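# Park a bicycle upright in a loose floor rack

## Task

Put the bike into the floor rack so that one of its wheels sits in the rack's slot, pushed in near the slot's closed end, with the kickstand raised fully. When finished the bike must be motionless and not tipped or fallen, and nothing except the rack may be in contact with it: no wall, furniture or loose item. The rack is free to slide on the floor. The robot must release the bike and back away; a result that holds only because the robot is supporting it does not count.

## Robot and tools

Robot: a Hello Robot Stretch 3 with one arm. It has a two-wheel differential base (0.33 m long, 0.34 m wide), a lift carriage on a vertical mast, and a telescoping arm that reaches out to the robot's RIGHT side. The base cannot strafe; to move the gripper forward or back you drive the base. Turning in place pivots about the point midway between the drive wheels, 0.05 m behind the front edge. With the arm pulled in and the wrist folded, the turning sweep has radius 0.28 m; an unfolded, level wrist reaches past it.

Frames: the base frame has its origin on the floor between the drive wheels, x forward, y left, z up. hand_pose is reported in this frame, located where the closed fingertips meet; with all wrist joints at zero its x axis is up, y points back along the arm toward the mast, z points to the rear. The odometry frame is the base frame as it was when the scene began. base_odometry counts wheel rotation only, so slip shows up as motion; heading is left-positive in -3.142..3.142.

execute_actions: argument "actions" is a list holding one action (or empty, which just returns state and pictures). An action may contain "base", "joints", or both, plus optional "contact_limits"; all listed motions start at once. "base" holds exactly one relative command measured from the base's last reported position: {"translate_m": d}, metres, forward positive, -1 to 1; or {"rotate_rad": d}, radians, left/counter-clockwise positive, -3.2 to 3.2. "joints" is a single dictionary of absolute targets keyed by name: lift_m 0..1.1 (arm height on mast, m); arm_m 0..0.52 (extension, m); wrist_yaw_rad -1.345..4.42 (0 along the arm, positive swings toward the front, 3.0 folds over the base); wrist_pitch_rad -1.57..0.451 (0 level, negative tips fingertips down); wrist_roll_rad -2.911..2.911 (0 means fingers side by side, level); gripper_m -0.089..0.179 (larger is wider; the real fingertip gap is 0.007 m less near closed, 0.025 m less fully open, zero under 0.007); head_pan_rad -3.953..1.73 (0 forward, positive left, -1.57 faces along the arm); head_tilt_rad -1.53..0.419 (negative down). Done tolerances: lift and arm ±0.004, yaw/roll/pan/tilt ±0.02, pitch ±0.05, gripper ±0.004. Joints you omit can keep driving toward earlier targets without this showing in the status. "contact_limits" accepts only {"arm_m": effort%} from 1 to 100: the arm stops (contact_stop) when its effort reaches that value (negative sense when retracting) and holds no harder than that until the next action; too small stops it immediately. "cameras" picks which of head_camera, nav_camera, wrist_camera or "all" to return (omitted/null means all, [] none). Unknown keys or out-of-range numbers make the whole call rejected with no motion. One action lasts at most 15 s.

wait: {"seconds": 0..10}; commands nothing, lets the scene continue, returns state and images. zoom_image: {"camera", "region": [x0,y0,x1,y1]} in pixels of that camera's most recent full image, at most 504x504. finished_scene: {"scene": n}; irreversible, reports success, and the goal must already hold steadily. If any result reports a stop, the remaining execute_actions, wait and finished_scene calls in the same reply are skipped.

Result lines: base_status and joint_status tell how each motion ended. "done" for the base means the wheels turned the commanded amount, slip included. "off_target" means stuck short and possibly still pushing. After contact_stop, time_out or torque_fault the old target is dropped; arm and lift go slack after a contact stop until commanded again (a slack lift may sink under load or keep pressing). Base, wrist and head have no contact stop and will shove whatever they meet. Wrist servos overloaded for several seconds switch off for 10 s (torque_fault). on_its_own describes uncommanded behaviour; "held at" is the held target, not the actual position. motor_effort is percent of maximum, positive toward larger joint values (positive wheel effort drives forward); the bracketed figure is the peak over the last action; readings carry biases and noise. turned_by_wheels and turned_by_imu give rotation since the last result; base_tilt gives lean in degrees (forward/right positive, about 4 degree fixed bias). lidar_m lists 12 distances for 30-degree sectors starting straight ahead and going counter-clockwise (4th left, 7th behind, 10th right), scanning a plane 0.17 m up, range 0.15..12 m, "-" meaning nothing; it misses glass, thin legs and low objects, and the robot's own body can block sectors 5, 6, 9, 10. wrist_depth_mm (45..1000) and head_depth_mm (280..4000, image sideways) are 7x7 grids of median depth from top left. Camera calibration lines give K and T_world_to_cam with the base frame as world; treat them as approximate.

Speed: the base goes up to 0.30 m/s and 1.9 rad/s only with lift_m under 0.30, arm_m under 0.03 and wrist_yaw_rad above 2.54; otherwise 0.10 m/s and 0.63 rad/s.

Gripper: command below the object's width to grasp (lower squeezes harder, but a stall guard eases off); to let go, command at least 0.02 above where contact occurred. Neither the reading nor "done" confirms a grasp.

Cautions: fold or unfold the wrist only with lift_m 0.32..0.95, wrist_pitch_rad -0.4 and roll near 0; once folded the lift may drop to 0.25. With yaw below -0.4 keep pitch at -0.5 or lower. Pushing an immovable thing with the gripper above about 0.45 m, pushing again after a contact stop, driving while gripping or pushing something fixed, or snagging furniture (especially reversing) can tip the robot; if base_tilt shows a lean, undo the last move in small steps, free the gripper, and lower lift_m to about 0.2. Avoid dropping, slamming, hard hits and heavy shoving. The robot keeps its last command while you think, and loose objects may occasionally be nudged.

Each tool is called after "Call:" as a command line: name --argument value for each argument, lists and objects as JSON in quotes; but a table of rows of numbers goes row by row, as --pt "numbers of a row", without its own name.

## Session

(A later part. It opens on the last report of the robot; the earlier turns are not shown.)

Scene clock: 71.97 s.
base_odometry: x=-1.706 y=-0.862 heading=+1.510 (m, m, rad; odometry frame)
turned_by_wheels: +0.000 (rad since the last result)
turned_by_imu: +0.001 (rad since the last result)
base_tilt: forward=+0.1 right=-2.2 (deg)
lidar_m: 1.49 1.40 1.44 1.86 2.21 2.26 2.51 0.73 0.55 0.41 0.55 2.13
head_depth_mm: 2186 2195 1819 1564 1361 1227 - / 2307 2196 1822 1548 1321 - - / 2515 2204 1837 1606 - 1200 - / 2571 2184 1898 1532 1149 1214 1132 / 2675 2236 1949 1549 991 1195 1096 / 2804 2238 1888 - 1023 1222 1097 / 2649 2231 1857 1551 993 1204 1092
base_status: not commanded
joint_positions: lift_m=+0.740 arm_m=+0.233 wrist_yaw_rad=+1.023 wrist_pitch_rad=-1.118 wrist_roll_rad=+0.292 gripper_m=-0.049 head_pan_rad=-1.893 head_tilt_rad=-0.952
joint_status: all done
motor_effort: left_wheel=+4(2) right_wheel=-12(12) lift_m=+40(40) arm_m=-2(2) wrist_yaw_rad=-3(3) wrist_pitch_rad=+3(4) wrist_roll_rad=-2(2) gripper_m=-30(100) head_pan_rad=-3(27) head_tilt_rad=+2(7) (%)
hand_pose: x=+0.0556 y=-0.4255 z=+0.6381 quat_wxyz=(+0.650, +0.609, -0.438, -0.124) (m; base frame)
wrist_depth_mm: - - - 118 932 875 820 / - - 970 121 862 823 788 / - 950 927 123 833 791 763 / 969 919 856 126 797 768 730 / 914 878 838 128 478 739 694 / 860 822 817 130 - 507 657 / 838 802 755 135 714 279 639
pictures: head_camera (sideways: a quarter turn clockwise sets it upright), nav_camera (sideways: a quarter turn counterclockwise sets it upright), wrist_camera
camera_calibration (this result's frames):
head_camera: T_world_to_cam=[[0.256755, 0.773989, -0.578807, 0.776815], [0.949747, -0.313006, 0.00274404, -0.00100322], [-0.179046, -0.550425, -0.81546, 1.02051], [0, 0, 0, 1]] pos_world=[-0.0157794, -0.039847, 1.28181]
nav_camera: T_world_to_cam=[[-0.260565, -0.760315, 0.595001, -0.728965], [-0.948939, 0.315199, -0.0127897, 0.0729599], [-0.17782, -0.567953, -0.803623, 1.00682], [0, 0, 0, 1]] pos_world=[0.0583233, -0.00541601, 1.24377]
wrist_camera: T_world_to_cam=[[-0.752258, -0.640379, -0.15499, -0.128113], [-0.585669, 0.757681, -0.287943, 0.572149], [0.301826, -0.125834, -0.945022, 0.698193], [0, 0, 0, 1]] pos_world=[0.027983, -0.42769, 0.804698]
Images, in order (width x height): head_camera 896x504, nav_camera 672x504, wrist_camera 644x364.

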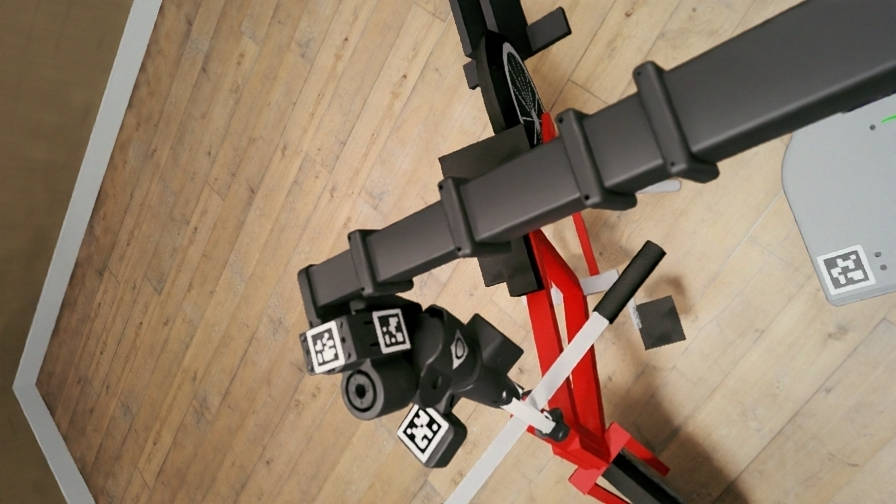

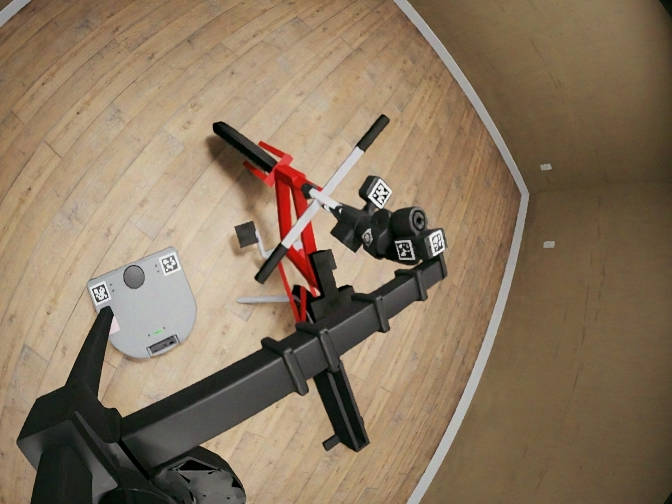

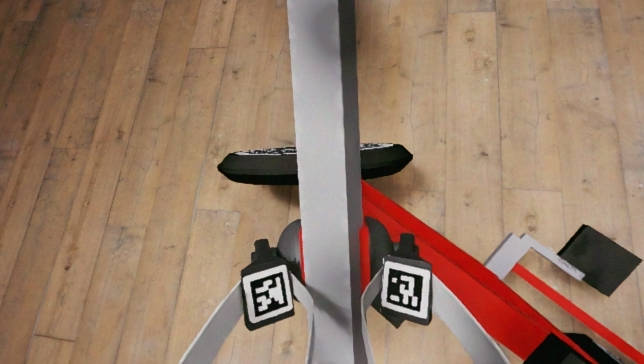

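Call:
execute_actions --actions '[{"base": {"translate_m": -0.004}, "joints": {"lift_m": 0.747, "wrist_roll_rad": 1.0, "gripper_m": -0.055, "head_pan_rad": -1.6}}]'

Scene clock: 74.80 s.
base_odometry: x=-1.707 y=-0.866 heading=+1.510 (m, m, rad; odometry frame)
turned_by_wheels: +0.000 (rad since the last result)
turned_by_imu: +0.000 (rad since the last result)
base_tilt: forward=+0.1 right=-2.3 (deg)
lidar_m: 1.49 1.41 1.43 1.87 2.22 2.26 2.50 0.73 0.55 0.41 0.57 2.14
head_depth_mm: 2488 2186 1809 1579 1026 - - / 2652 2213 1868 - 1303 1201 1118 / 2790 2223 1925 1537 1144 1210 1141 / 2677 2201 1888 - 1117 1200 1126 / 2631 2226 1849 1581 975 1218 1097 / 2511 2230 1838 1572 1200 1221 1097 / 2333 2238 1864 1573 1319 1231 1094
base_status: done
joint_positions: lift_m=+0.745 arm_m=+0.233 wrist_yaw_rad=+1.021 wrist_pitch_rad=-1.116 wrist_roll_rad=+0.969 gripper_m=-0.050 head_pan_rad=-1.607 head_tilt_rad=-0.952
joint_status: lift_m contact_stop (moved +0.004 of +0.007); wrist_roll_rad off_target (ended at +0.969, target +1.000); gripper_m off_target (ended at -0.050, target -0.055); the others done
on_its_own: lift_m is slack since a contact_stop, until your next command for it
motor_effort: left_wheel=+0(12) right_wheel=+0(24) lift_m=+27(52) arm_m=-2(2) wrist_yaw_rad=-1(11) wrist_pitch_rad=+2(4) wrist_roll_rad=+16(16) gripper_m=-30(92) head_pan_rad=+3(24) head_tilt_rad=+1(1) (%)
hand_pose: x=+0.0558 y=-0.4258 z=+0.6425 quat_wxyz=(+0.467, +0.533, -0.630, -0.319) (m; base frame)
wrist_depth_mm: - - - 126 801 729 663 / - - - 124 788 711 472 / - - - 128 770 702 642 / - - 951 131 280 271 262 / - - 955 132 738 661 633 / - - 947 135 - 672 615 / - - 895 140 731 653 620
pictures: head_camera (sideways: a quarter turn clockwise sets it upright), nav_camera (sideways: a quarter turn counterclockwise sets it upright), wrist_camera
camera_calibration (this result's frames):
head_camera: T_world_to_cam=[[0.0282842, 0.814765, -0.579101, 0.778592], [0.99946, -0.0327464, 0.00274272, -0.00130476], [-0.0167288, -0.578866, -0.815251, 1.01925], [0, 0, 0, 1]] pos_world=[-0.003667, -0.0444043, 1.28183]
nav_camera: T_world_to_cam=[[-0.0357926, -0.802712, 0.595292, -0.730715], [-0.999303, 0.035074, -0.0127893, 0.0732665], [-0.0106131, -0.595335, -0.803408, 1.00552], [0, 0, 0, 1]] pos_world=[0.0577329, 0.00949566, 1.24377]
wrist_camera: T_world_to_cam=[[-0.924151, -0.0386293, -0.380069, 0.282971], [0.00224468, 0.994308, -0.106517, 0.525153], [0.382021, -0.099291, -0.918804, 0.692208], [0, 0, 0, 1]] pos_world=[-0.00410854, -0.442503, 0.79949]
Images, in order (width x height): head_camera 896x504, nav_camera 672x504, wrist_camera 644x364.

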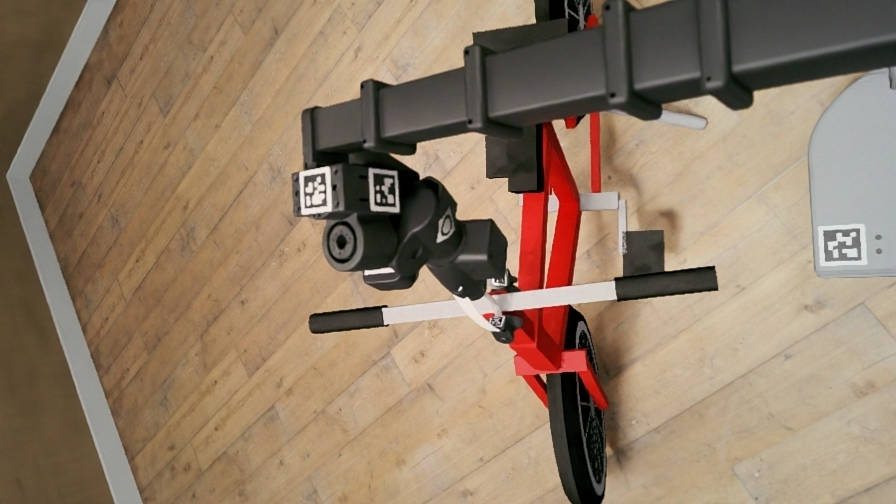

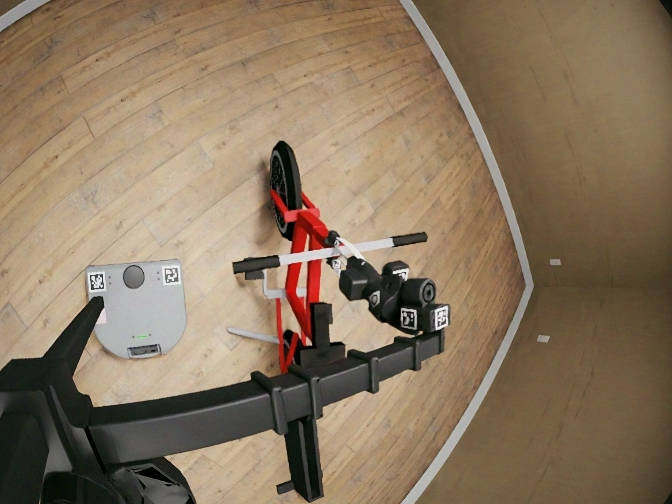

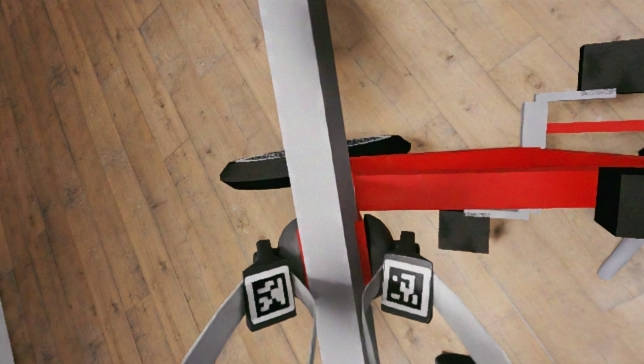

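Call:
execute_actions --actions '[{"joints": {"arm_m": 0.335, "wrist_yaw_rad": 1.24, "wrist_pitch_rad": -1.16, "wrist_roll_rad": 1.27, "gripper_m": -0.06}}]' --cameras '["head_camera", "wrist_camera"]'

Scene clock: 77.50 s.
base_odometry: x=-1.707 y=-0.866 heading=+1.510 (m, m, rad; odometry frame)
turned_by_wheels: +0.000 (rad since the last result)
turned_by_imu: -0.004 (rad since the last result)
base_tilt: forward=+0.1 right=-2.3 (deg)
lidar_m: 1.49 1.41 1.43 1.86 2.21 2.25 2.51 0.77 0.55 0.42 0.59 2.15
head_depth_mm: 2485 2213 1827 1553 - - - / 2686 2219 1878 - 1295 1195 1126 / 2785 2309 1751 1571 1301 1223 1137 / 2693 2303 - 1538 1299 1198 1129 / 2598 2268 1800 883 1149 1225 1101 / 2517 2223 1849 1585 1142 1219 1103 / 2386 2260 1848 1584 1226 1221 1099
base_status: not commanded
joint_positions: lift_m=+0.758 arm_m=+0.334 wrist_yaw_rad=+1.311 wrist_pitch_rad=-1.144 wrist_roll_rad=+1.248 gripper_m=-0.048 head_pan_rad=-1.607 head_tilt_rad=-0.952
joint_status: wrist_yaw_rad off_target (ended at +1.311, target +1.240); wrist_roll_rad off_target (ended at +1.248, target +1.270); gripper_m off_target (ended at -0.048, target -0.060); the others done
on_its_own: wrist_yaw_rad is held at +1.288, not at your +1.240, by its stall guard, which is still easing; gripper_m is held at -0.050, not at your -0.060, by its stall guard, which is still easing; lift_m is slack since a contact_stop, until your next command for it (your +0.747 is given up)
motor_effort: left_wheel=+2(4) right_wheel=+0(10) lift_m=+26(27) arm_m=+5(11) wrist_yaw_rad=-21(34) wrist_pitch_rad=-8(11) wrist_roll_rad=+11(23) gripper_m=-30(81) head_pan_rad=+4(3) head_tilt_rad=+1(1) (%)
hand_pose: x=+0.0597 y=-0.5012 z=+0.6534 quat_wxyz=(+0.433, +0.575, -0.605, -0.341) (m; base frame)
wrist_depth_mm: - - 972 812 781 695 630 / - - - 130 770 695 463 / - - - 126 762 683 615 / - - - 128 275 265 257 / - - - 130 770 666 632 / - - - 133 754 705 639 / - - - 138 795 692 637
pictures: head_camera (sideways: a quarter turn clockwise sets it upright), wrist_camera
camera_calibration (this result's frames):
head_camera: T_world_to_cam=[[0.0281517, 0.814715, -0.579178, 0.778693], [0.999465, -0.032586, 0.00274238, -0.00130434], [-0.0166388, -0.578945, -0.815196, 1.01918], [0, 0, 0, 1]] pos_world=[-0.00365996, -0.0444078, 1.28183]
wrist_camera: T_world_to_cam=[[-0.914375, -0.0252749, -0.40408, 0.309599], [-0.0332656, 0.999365, 0.0127657, 0.527962], [0.4035, 0.0251146, -0.914635, 0.751545], [0, 0, 0, 1]] pos_world=[-0.00259641, -0.538676, 0.805752]
Images, in order (width x height): head_camera 896x504, wrist_camera 644x364.

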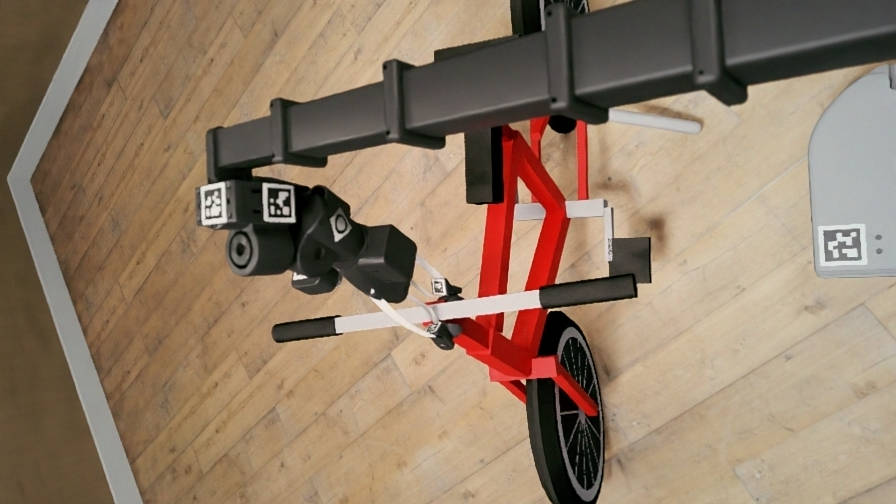

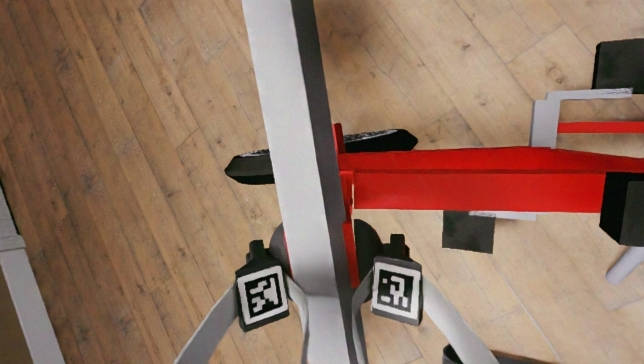

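Call:
execute_actions --actions '[{"joints": {"arm_m": 0.438, "wrist_yaw_rad": 1.54, "wrist_pitch_rad": -1.17, "wrist_roll_rad": 1.62, "gripper_m": -0.057, "head_pan_rad": -1.75, "head_tilt_rad": -0.9}}]'

Scene clock: 79.63 s.
base_odometry: x=-1.707 y=-0.866 heading=+1.510 (m, m, rad; odometry frame)
turned_by_wheels: +0.000 (rad since the last result)
turned_by_imu: +0.000 (rad since the last result)
base_tilt: forward=+0.1 right=-2.3 (deg)
lidar_m: 1.50 1.41 1.44 1.86 2.22 2.25 2.51 0.79 0.55 0.60 0.61 2.14
head_depth_mm: 2261 2370 1945 1624 1254 - - / 2449 2396 1936 1668 - - 1110 / 2734 2369 1990 - 1350 1234 1132 / 2928 2606 1888 1636 1249 1238 1119 / 2904 2606 - 1647 1358 1226 1101 / 2655 2436 1951 899 1084 1238 1106 / 2453 2451 1951 1651 1089 1226 1109
base_status: not commanded
joint_positions: lift_m=+0.766 arm_m=+0.438 wrist_yaw_rad=+1.552 wrist_pitch_rad=-1.143 wrist_roll_rad=+1.607 gripper_m=-0.049 head_pan_rad=-1.743 head_tilt_rad=-0.902
joint_status: gripper_m off_target (ended at -0.049, target -0.057); the others done
on_its_own: gripper_m is held at -0.050, not at your -0.057, by its stall guard, which is still easing; lift_m is slack since a contact_stop, until your next command for it (your +0.747 is given up)
motor_effort: left_wheel=+2(3) right_wheel=+0(0) lift_m=+26(26) arm_m=+4(11) wrist_yaw_rad=-11(23) wrist_pitch_rad=-13(15) wrist_roll_rad=+6(21) gripper_m=-31(72) head_pan_rad=-3(15) head_tilt_rad=+1(12) (%)
hand_pose: x=+0.0627 y=-0.5844 z=+0.6618 quat_wxyz=(+0.368, +0.582, -0.607, -0.397) (m; base frame)
wrist_depth_mm: - - 954 778 723 663 592 / - - 923 128 747 673 593 / - - - 125 739 658 466 / - - - 129 273 262 252 / - - - 129 789 705 659 / - - - 133 783 728 666 / - - - 137 867 735 667
pictures: head_camera (sideways: a quarter turn clockwise sets it upright), nav_camera (sideways: a quarter turn counterclockwise sets it upright), wrist_camera
camera_calibration (this result's frames):
head_camera: T_world_to_cam=[[0.133249, 0.774356, -0.618561, 0.829362], [0.985852, -0.167598, 0.00255988, -0.000983888], [-0.101687, -0.610151, -0.785733, 0.981388], [0, 0, 0, 1]] pos_world=[-0.00974717, -0.0435922, 1.28412]
nav_camera: T_world_to_cam=[[-0.138923, -0.760626, 0.634152, -0.780716], [-0.985467, 0.169392, -0.0127091, 0.0730785], [-0.0977534, -0.626701, -0.773104, 0.966647], [0, 0, 0, 1]] pos_world=[0.0580504, -0.000413575, 1.24334]
wrist_camera: T_world_to_cam=[[-0.901797, 0.113268, -0.417052, 0.40235], [0.0505473, 0.986063, 0.158507, 0.501607], [0.429193, 0.12186, -0.894955, 0.802042], [0, 0, 0, 1]] pos_world=[-0.00674706, -0.637926, 0.806083]
Images, in order (width x height): head_camera 896x504, nav_camera 672x504, wrist_camera 644x364.

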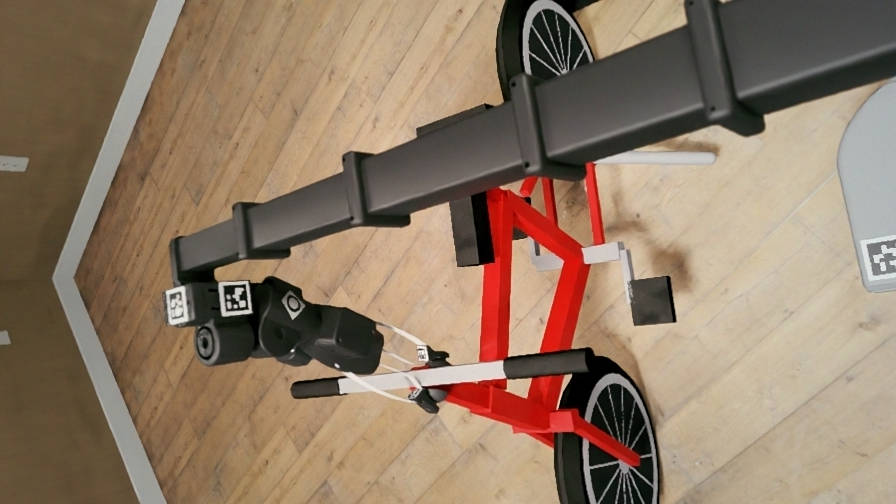

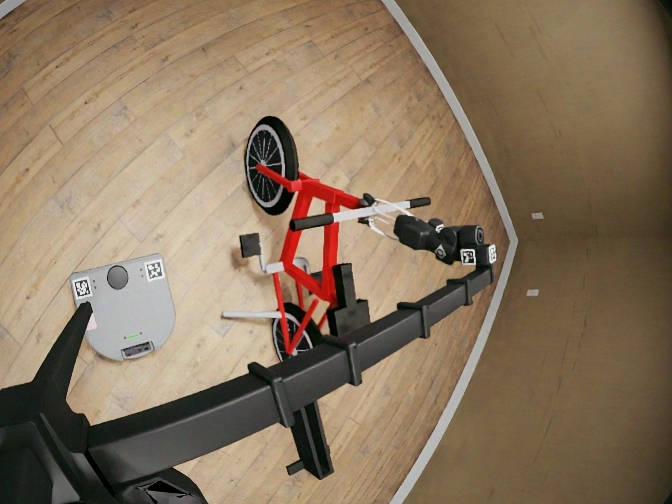

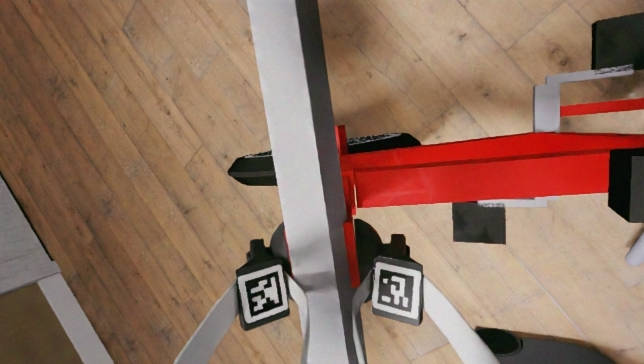

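Call:
zoom_image --camera "head_camera" --region '[480, 0, 640, 120]'

Call:
zoom_image --camera "head_camera" --region '[530, 344, 690, 504]'

Region (480, 0, 640, 120) of head_camera's 896x504 image, scaled by 3.150, with more detail than that image has; it fills the top 378 rows of this view, and the rest is white.

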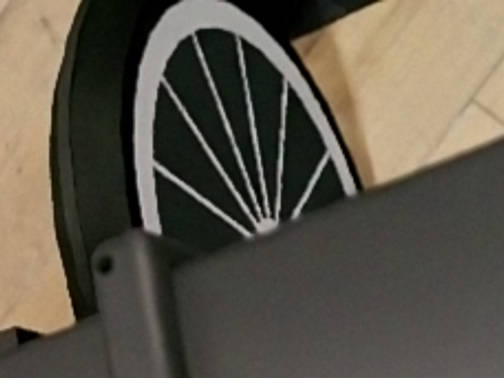

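Region (530, 344, 690, 504) of head_camera's 896x504 image, scaled by 3.150, with more detail than that image has.

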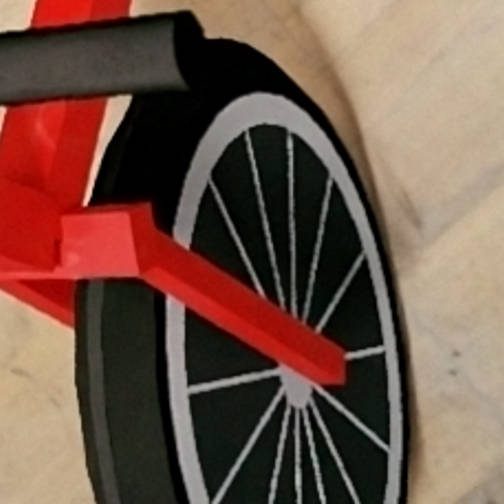

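Call:
zoom_image --camera "nav_camera" --region '[240, 370, 370, 500]'

Call:
zoom_image --camera "nav_camera" --region '[240, 280, 370, 410]'

Call:
zoom_image --camera "nav_camera" --region '[210, 100, 340, 230]'

Region (240, 370, 370, 500) of nav_camera's 672x504 image, scaled by 3.877, with more detail than that image has.

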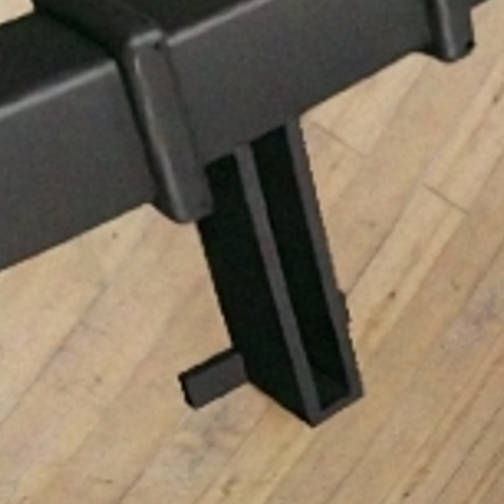

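Region (240, 280, 370, 410) of nav_camera's 672x504 image, scaled by 3.877, with more detail than that image has.

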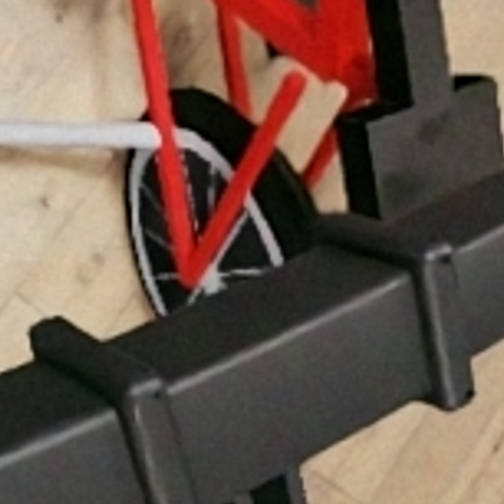

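Region (210, 100, 340, 230) of nav_camera's 672x504 image, scaled by 3.877, with more detail than that image has.

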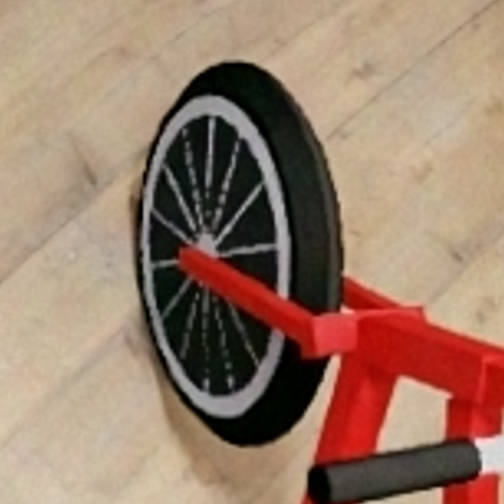

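Call:
execute_actions --actions '[{"joints": {"arm_m": 0.445, "wrist_roll_rad": 1.72, "gripper_m": -0.063, "head_pan_rad": -2.3, "head_tilt_rad": -0.95}, "base": {"translate_m": -0.02}}]'

Scene clock: 82.67 s.
base_odometry: x=-1.708 y=-0.886 heading=+1.510 (m, m, rad; odometry frame)
turned_by_wheels: +0.000 (rad since the last result)
turned_by_imu: +0.000 (rad since the last result)
base_tilt: forward=+0.1 right=-2.3 (deg)
lidar_m: 1.51 1.42 1.45 1.88 2.20 2.24 2.49 0.79 0.55 0.59 0.60 2.18
head_depth_mm: 2029 2183 1858 1578 1375 1215 - / 2055 2272 1856 1519 1379 1259 - / 2111 2265 1872 1483 1406 - - / 2190 2251 1867 1311 1403 1187 - / 2236 2259 1882 1636 - 1223 1109 / 2261 2285 1890 1678 1316 1203 1098 / 2358 2279 1935 955 1160 1186 1100
base_status: done
joint_positions: lift_m=+0.767 arm_m=+0.445 wrist_yaw_rad=+1.550 wrist_pitch_rad=-1.146 wrist_roll_rad=+1.705 gripper_m=-0.058 head_pan_rad=-2.293 head_tilt_rad=-0.938
joint_status: gripper_m off_target (ended at -0.058, target -0.063); the others done
on_its_own: lift_m is slack since a contact_stop, until your next command for it (your +0.747 is given up)
motor_effort: left_wheel=+1(6) right_wheel=+0(16) lift_m=+27(27) arm_m=+3(1) wrist_yaw_rad=-9(11) wrist_pitch_rad=-12(14) wrist_roll_rad=+8(14) gripper_m=-34(100) head_pan_rad=-3(35) head_tilt_rad=-8(15) (%)
hand_pose: x=+0.0621 y=-0.5915 z=+0.6627 quat_wxyz=(+0.339, +0.561, -0.624, -0.426) (m; base frame)
wrist_depth_mm: - - 908 763 716 658 447 / - - 947 128 747 666 604 / - - - 125 734 467 252 / - - - 129 274 266 629 / - - - 129 793 719 653 / - - - 133 805 761 685 / - - - 138 884 - 683
pictures: head_camera (sideways: a quarter turn clockwise sets it upright), nav_camera (sideways: a quarter turn counterclockwise sets it upright), wrist_camera
camera_calibration (this result's frames):
head_camera: T_world_to_cam=[[0.53249, 0.606769, -0.590157, 0.78992], [0.752908, -0.65812, 0.00269281, 0.000264138], [-0.38676, -0.445768, -0.807284, 1.01115], [0, 0, 0, 1]] pos_world=[-0.0297521, -0.0283885, 1.28246]
nav_camera: T_world_to_cam=[[-0.530526, -0.592521, 0.606185, -0.741889], [-0.751403, 0.65972, -0.0127702, 0.0717297], [-0.392346, -0.462265, -0.795221, 0.997201], [0, 0, 0, 1]] pos_world=[0.0515537, -0.0259361, 1.24363]
wrist_camera: T_world_to_cam=[[-0.887791, 0.21107, -0.408995, 0.45462], [0.139543, 0.970255, 0.19782, 0.467617], [0.438583, 0.118551, -0.890837, 0.798747], [0, 0, 0, 1]] pos_world=[-0.0119621, -0.644357, 0.804987]
Images, in order (width x height): head_camera 896x504, nav_camera 672x504, wrist_camera 644x364.

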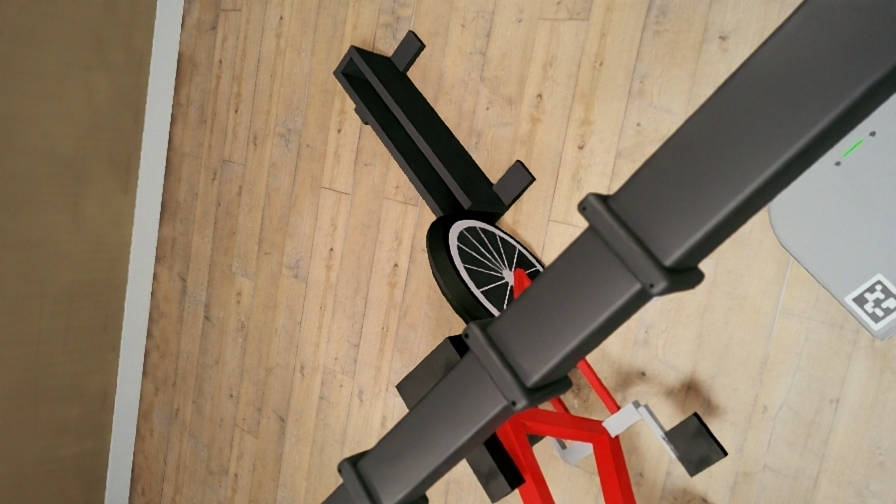

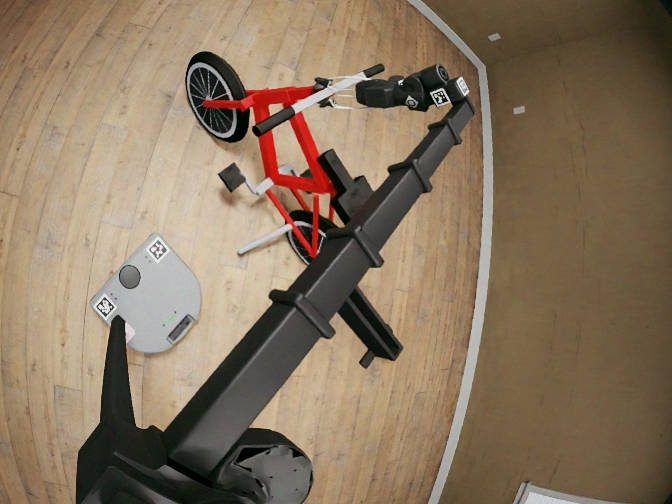

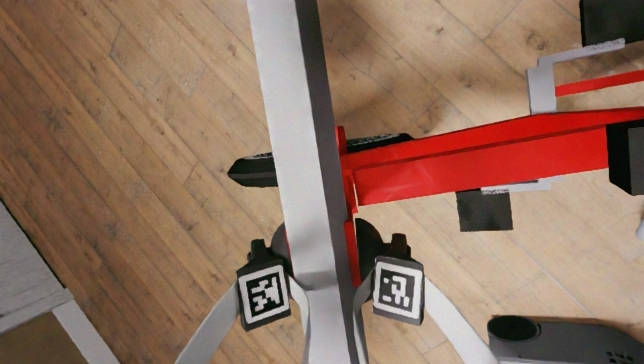

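Call:
zoom_image --camera "head_camera" --region '[320, 20, 580, 330]'

Call:
zoom_image --camera "head_camera" --region '[410, 160, 560, 310]'

Region (320, 20, 580, 330) of head_camera's 896x504 image, scaled by 1.626, with more detail than that image has; it fills the left 423 columns of this view, and the rest is white.

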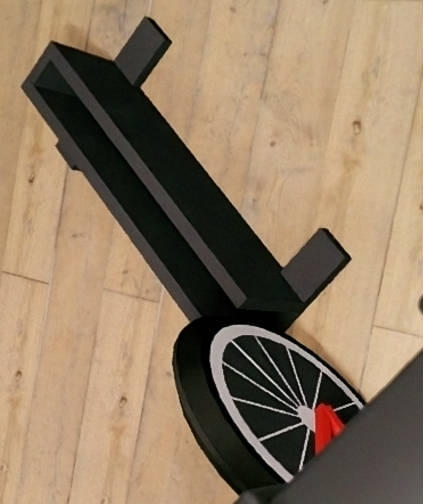

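Region (410, 160, 560, 310) of head_camera's 896x504 image, scaled by 3.360, with more detail than that image has.

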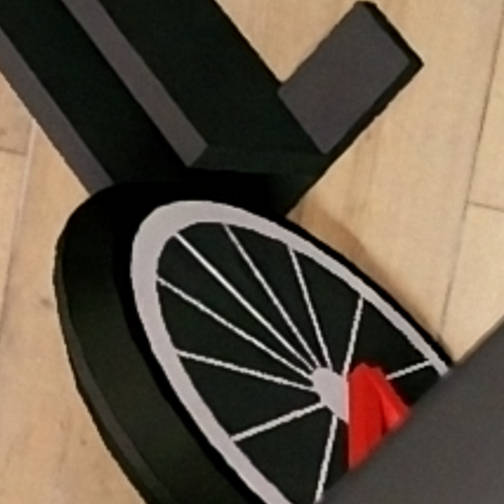

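Call:
execute_actions --actions '[{"joints": {"arm_m": 0.438, "wrist_roll_rad": 1.84, "gripper_m": -0.06}, "base": {"translate_m": -0.11}}]'

Scene clock: 85.97 s.
base_odometry: x=-1.714 y=-0.996 heading=+1.510 (m, m, rad; odometry frame)
turned_by_wheels: +0.000 (rad since the last result)
turned_by_imu: +0.001 (rad since the last result)
base_tilt: forward=+0.1 right=-2.3 (deg)
lidar_m: 1.61 1.51 1.55 1.99 2.14 2.17 2.39 0.79 0.55 0.56 0.57 2.32
head_depth_mm: 1941 2159 1873 1579 1374 1222 - / 1968 2175 1866 1530 1377 1259 - / 2013 2244 1865 1480 1396 - - / 2087 2271 1852 1273 1416 1181 - / 2136 2275 1873 1613 - 1223 1111 / 2202 2278 1863 957 1315 1206 1101 / 2260 2271 1919 1511 1203 1201 1104
base_status: done
joint_positions: lift_m=+0.769 arm_m=+0.438 wrist_yaw_rad=+1.545 wrist_pitch_rad=-1.154 wrist_roll_rad=+1.836 gripper_m=-0.049 head_pan_rad=-2.293 head_tilt_rad=-0.938
joint_status: gripper_m off_target (ended at -0.049, target -0.060); the others done
on_its_own: gripper_m is held at -0.050, not at your -0.060, by its stall guard, which is still easing; lift_m is slack since a contact_stop, until your next command for it (your +0.747 is given up)
motor_effort: left_wheel=+2(20) right_wheel=-1(45) lift_m=+27(28) arm_m=-2(2) wrist_yaw_rad=-5(9) wrist_pitch_rad=-8(23) wrist_roll_rad=+2(16) gripper_m=-10(69) head_pan_rad=-3(3) head_tilt_rad=-8(7) (%)
hand_pose: x=+0.0600 y=-0.5854 z=+0.6633 quat_wxyz=(+0.299, +0.528, -0.645, -0.464) (m; base frame)
wrist_depth_mm: - - 882 127 711 644 582 / - - 919 124 740 653 372 / - - 973 126 464 260 248 / - - - 129 275 550 645 / - - - 130 813 739 672 / - - - 133 830 773 702 / - - - 136 908 803 -
pictures: head_camera (sideways: a quarter turn clockwise sets it upright), nav_camera (sideways: a quarter turn counterclockwise sets it upright), wrist_camera
camera_calibration (this result's frames):
head_camera: T_world_to_cam=[[0.532642, 0.606726, -0.590064, 0.789798], [0.752792, -0.658253, 0.00269323, 0.0002643], [-0.386778, -0.44563, -0.807352, 1.01124], [0, 0, 0, 1]] pos_world=[-0.0297557, -0.0283805, 1.28245]
nav_camera: T_world_to_cam=[[-0.530676, -0.59248, 0.606094, -0.74177], [-0.751286, 0.659853, -0.0127704, 0.0717292], [-0.392367, -0.462127, -0.79529, 0.997291], [0, 0, 0, 1]] pos_world=[0.0515536, -0.0259392, 1.24363]
wrist_camera: T_world_to_cam=[[-0.855956, 0.341657, -0.388085, 0.512431], [0.260255, 0.933255, 0.247592, 0.399911], [0.446774, 0.110927, -0.887743, 0.792457], [0, 0, 0, 1]] pos_world=[-0.0195096, -0.636199, 0.80335]
Images, in order (width x height): head_camera 896x504, nav_camera 672x504, wrist_camera 644x364.

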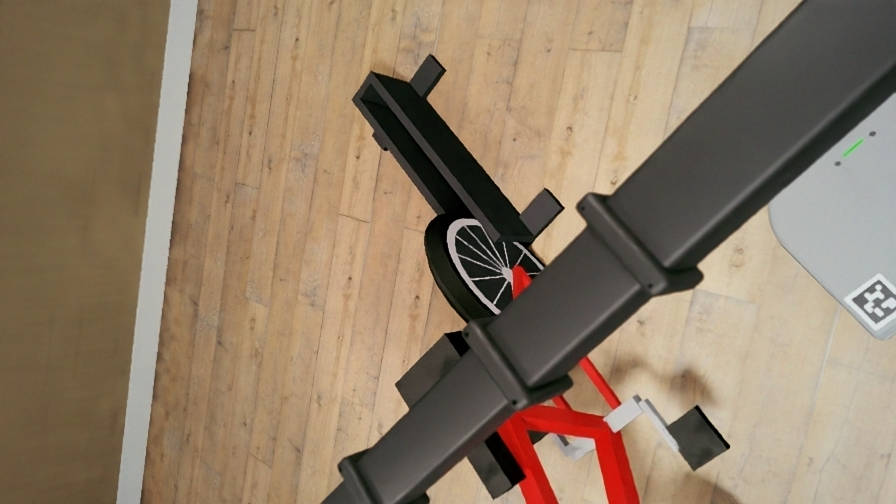

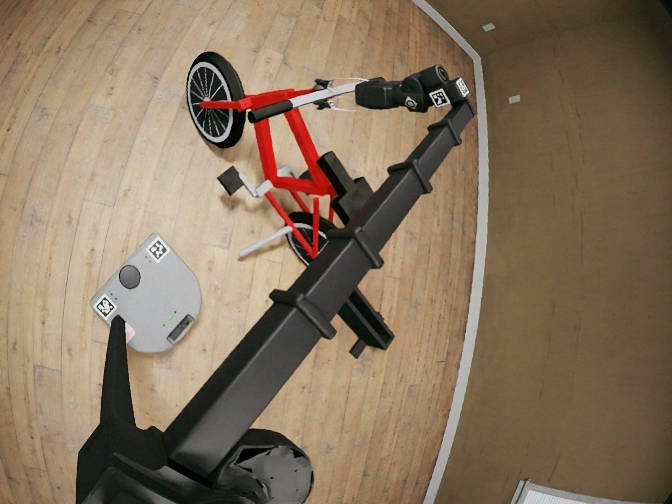

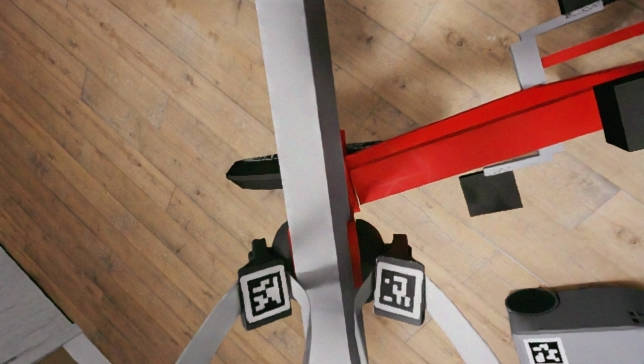

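Call:
zoom_image --camera "head_camera" --region '[340, 45, 480, 185]'

Call:
zoom_image --camera "head_camera" --region '[410, 160, 560, 310]'

Region (340, 45, 480, 185) of head_camera's 896x504 image, scaled by 3.600, with more detail than that image has.

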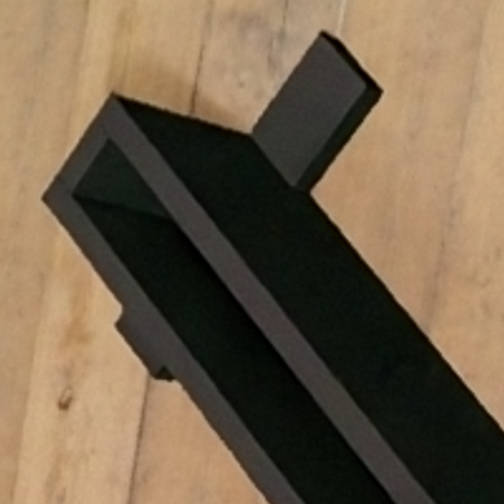

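Region (410, 160, 560, 310) of head_camera's 896x504 image, scaled by 3.360, with more detail than that image has.

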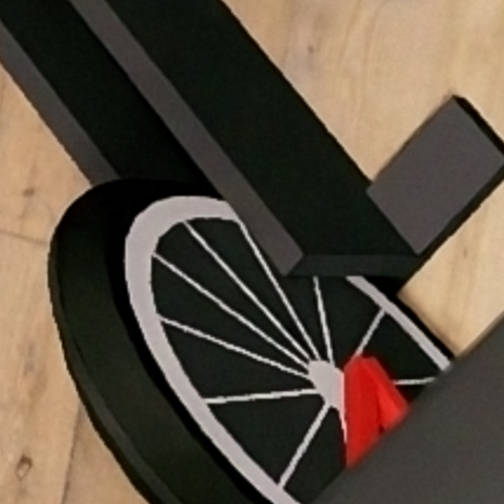

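Call:
execute_actions --actions '[{"joints": {"arm_m": 0.431, "wrist_roll_rad": 1.615, "gripper_m": -0.064}, "base": {"translate_m": -0.19}}]'

Scene clock: 89.57 s.
base_odometry: x=-1.726 y=-1.186 heading=+1.511 (m, m, rad; odometry frame)
turned_by_wheels: +0.001 (rad since the last result)
turned_by_imu: +0.003 (rad since the last result)
base_tilt: forward=+0.1 right=-2.3 (deg)
lidar_m: 1.78 1.67 1.70 2.15 2.04 2.07 2.22 0.80 0.54 0.57 0.57 2.56
head_depth_mm: 1799 2043 1852 1582 1382 1224 - / 1859 2118 1873 1554 1377 1257 - / 1887 2142 1877 1499 1413 - - / 1949 2183 1875 1311 1383 1180 - / 2010 2221 1870 1630 - 1234 1109 / 2034 2260 1870 1660 1161 1205 1097 / 2092 2297 1945 888 1088 1216 1103
base_status: done
joint_positions: lift_m=+0.767 arm_m=+0.431 wrist_yaw_rad=+1.546 wrist_pitch_rad=-1.120 wrist_roll_rad=+1.632 gripper_m=-0.049 head_pan_rad=-2.293 head_tilt_rad=-0.938
joint_status: gripper_m off_target (ended at -0.049, target -0.064); the others done
on_its_own: gripper_m is held at -0.050, not at your -0.064, by its stall guard, which is still easing; lift_m is slack since a contact_stop, until your next command for it (your +0.747 is given up); left_wheel is at rest, and its effort (+22) is outside its rest range (-18 to +18); right_wheel is at rest, and its effort (-37) is outside its rest range (-18 to +18); wrist_pitch_rad is at rest, and its effort (-25) is outside its rest range (-20 to +32)
motor_effort: left_wheel=+22(28) right_wheel=-37(54) lift_m=+27(31) arm_m=+0(2) wrist_yaw_rad=-5(6) wrist_pitch_rad=-25(29) wrist_roll_rad=-9(12) gripper_m=-22(94) head_pan_rad=-2(3) head_tilt_rad=-7(7) (%)
hand_pose: x=+0.0683 y=-0.5784 z=+0.6647 quat_wxyz=(+0.353, +0.579, -0.618, -0.398) (m; base frame)
wrist_depth_mm: - - 953 126 733 650 447 / - - 972 125 761 674 587 / - - - 128 763 662 430 / - - - 132 273 261 250 / - - - 133 818 692 641 / - - - 133 810 753 669 / - - - 139 877 753 670
pictures: head_camera (sideways: a quarter turn clockwise sets it upright), nav_camera (sideways: a quarter turn counterclockwise sets it upright), wrist_camera
camera_calibration (this result's frames):
head_camera: T_world_to_cam=[[0.532654, 0.606737, -0.590042, 0.789769], [0.75279, -0.658255, 0.00269334, 0.000264177], [-0.386764, -0.445612, -0.807368, 1.01126], [0, 0, 0, 1]] pos_world=[-0.0297554, -0.02838, 1.28245]
nav_camera: T_world_to_cam=[[-0.530689, -0.592491, 0.606072, -0.741741], [-0.751284, 0.659855, -0.0127704, 0.0717292], [-0.392354, -0.46211, -0.795307, 0.997313], [0, 0, 0, 1]] pos_world=[0.0515546, -0.0259381, 1.24363]
wrist_camera: T_world_to_cam=[[-0.888086, 0.142988, -0.436872, 0.437385], [0.0746287, 0.98263, 0.169907, 0.483748], [0.453578, 0.118289, -0.883332, 0.79001], [0, 0, 0, 1]] pos_world=[-0.00599663, -0.631336, 0.80673]
Images, in order (width x height): head_camera 896x504, nav_camera 672x504, wrist_camera 644x364.

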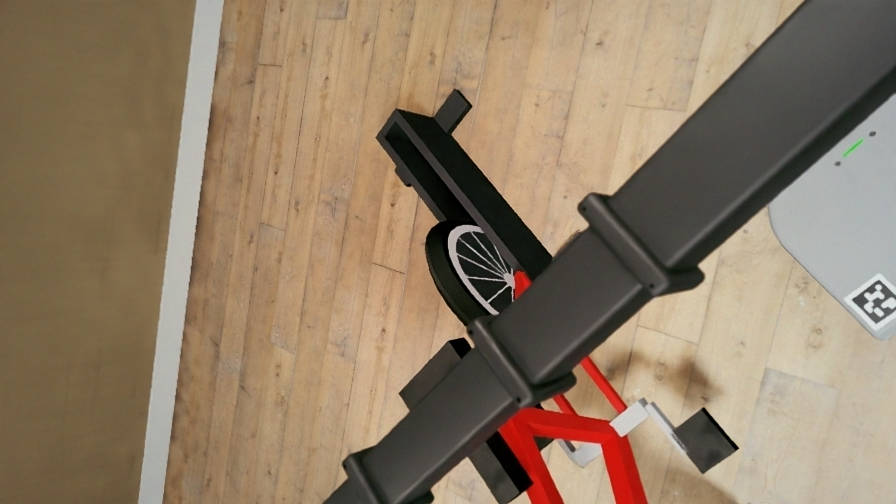

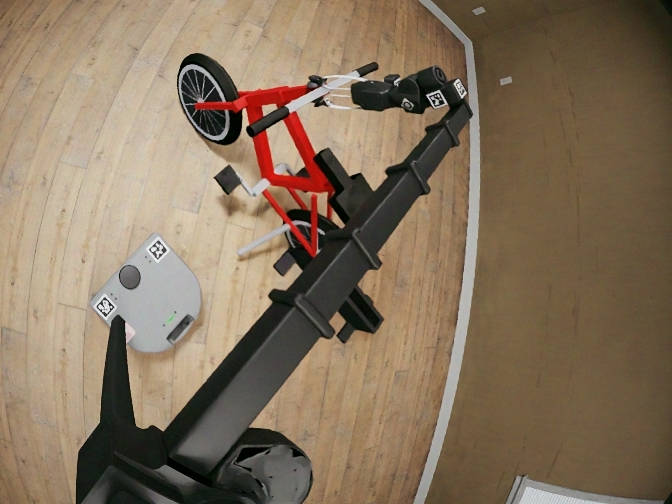

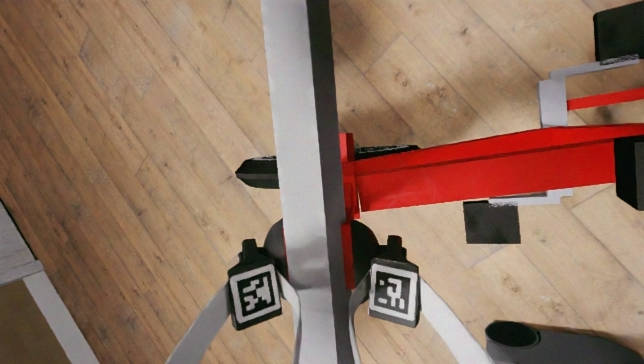

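Call:
zoom_image --camera "head_camera" --region '[365, 80, 505, 220]'

Call:
zoom_image --camera "head_camera" --region '[410, 170, 560, 320]'

Region (365, 80, 505, 220) of head_camera's 896x504 image, scaled by 3.600, with more detail than that image has.

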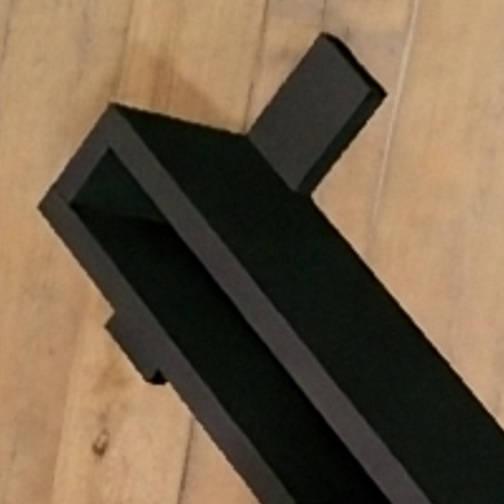

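Region (410, 170, 560, 320) of head_camera's 896x504 image, scaled by 3.360, with more detail than that image has.

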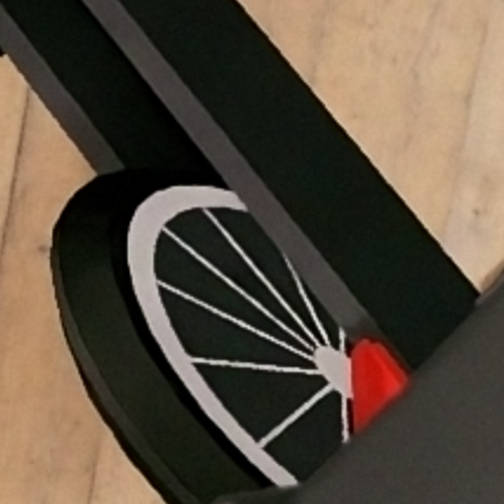

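Call:
execute_actions --actions '[{"joints": {"arm_m": 0.421, "wrist_roll_rad": 1.545, "gripper_m": -0.06}, "base": {"translate_m": -0.13}}]'

Scene clock: 92.90 s.
base_odometry: x=-1.734 y=-1.315 heading=+1.511 (m, m, rad; odometry frame)
turned_by_wheels: +0.000 (rad since the last result)
turned_by_imu: +0.001 (rad since the last result)
base_tilt: forward=+0.1 right=-2.3 (deg)
lidar_m: 1.89 1.78 1.81 2.08 1.96 2.00 2.11 0.80 0.55 0.57 0.57 2.72
head_depth_mm: 1717 1994 1858 1577 1375 1215 - / 1767 2050 1842 1590 1384 1258 - / 1798 2068 1877 1491 1399 - - / 1853 2124 1869 1300 1388 1182 - / 1884 2127 1874 1610 - 1220 1113 / 1933 2193 1875 1314 1145 1211 1103 / 1984 2212 1942 1210 1140 1202 1103
base_status: done
joint_positions: lift_m=+0.769 arm_m=+0.421 wrist_yaw_rad=+1.539 wrist_pitch_rad=-1.147 wrist_roll_rad=+1.558 gripper_m=-0.048 head_pan_rad=-2.293 head_tilt_rad=-0.938
joint_status: gripper_m off_target (ended at -0.048, target -0.060); the others done
on_its_own: gripper_m is held at -0.050, not at your -0.060, by its stall guard, which is still easing; lift_m is slack since a contact_stop, until your next command for it (your +0.747 is given up)
motor_effort: left_wheel=+9(20) right_wheel=-16(46) lift_m=+27(28) arm_m=-1(3) wrist_yaw_rad=+0(6) wrist_pitch_rad=-12(25) wrist_roll_rad=-7(15) gripper_m=-30(95) head_pan_rad=-3(3) head_tilt_rad=-7(7) (%)
hand_pose: x=+0.0617 y=-0.5689 z=+0.6637 quat_wxyz=(+0.382, +0.587, -0.601, -0.386) (m; base frame)
wrist_depth_mm: - - 922 121 742 669 610 / - - 979 124 744 682 604 / - - - 127 766 676 481 / - - - 128 274 265 252 / - - - 131 797 554 655 / - - - 132 777 738 662 / - - - 137 855 727 663
pictures: head_camera (sideways: a quarter turn clockwise sets it upright), nav_camera (sideways: a quarter turn counterclockwise sets it upright), wrist_camera
camera_calibration (this result's frames):
head_camera: T_world_to_cam=[[0.532719, 0.606768, -0.589952, 0.789651], [0.752767, -0.658282, 0.00269375, 0.000263784], [-0.38672, -0.445531, -0.807434, 1.01134], [0, 0, 0, 1]] pos_world=[-0.0297549, -0.0283771, 1.28245]
nav_camera: T_world_to_cam=[[-0.530754, -0.592523, 0.605983, -0.741625], [-0.75126, 0.659882, -0.0127706, 0.0717293], [-0.392311, -0.462029, -0.795375, 0.997401], [0, 0, 0, 1]] pos_world=[0.051558, -0.0259348, 1.24364]
wrist_camera: T_world_to_cam=[[-0.906817, 0.0755734, -0.414694, 0.377777], [0.0192574, 0.990197, 0.138342, 0.503761], [0.421084, 0.117465, -0.899383, 0.803293], [0, 0, 0, 1]] pos_world=[-0.00538019, -0.621732, 0.809439]
Images, in order (width x height): head_camera 896x504, nav_camera 672x504, wrist_camera 644x364.

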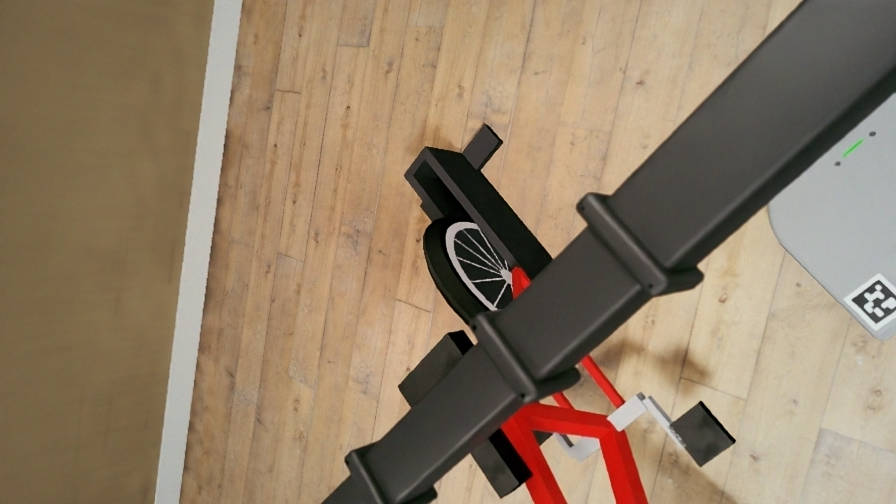

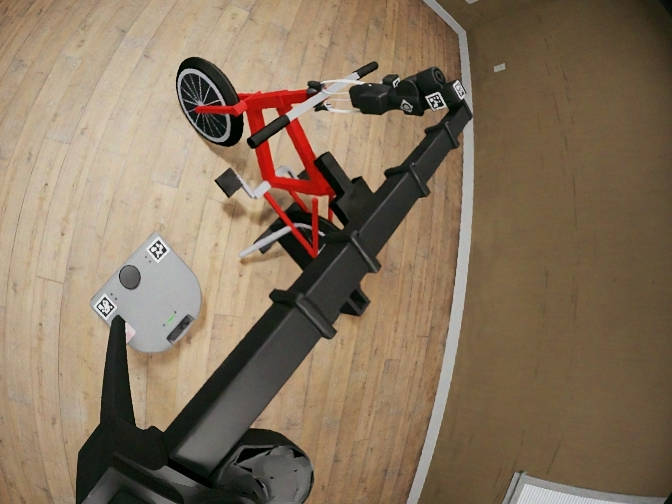

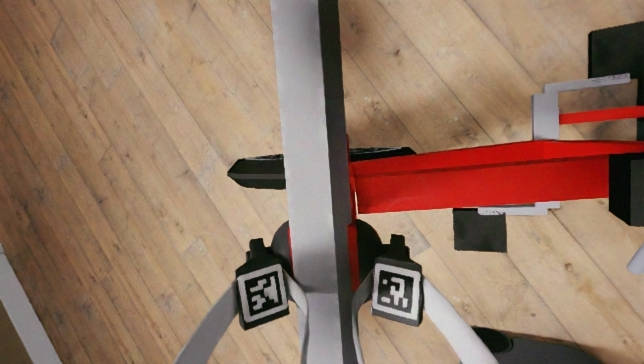

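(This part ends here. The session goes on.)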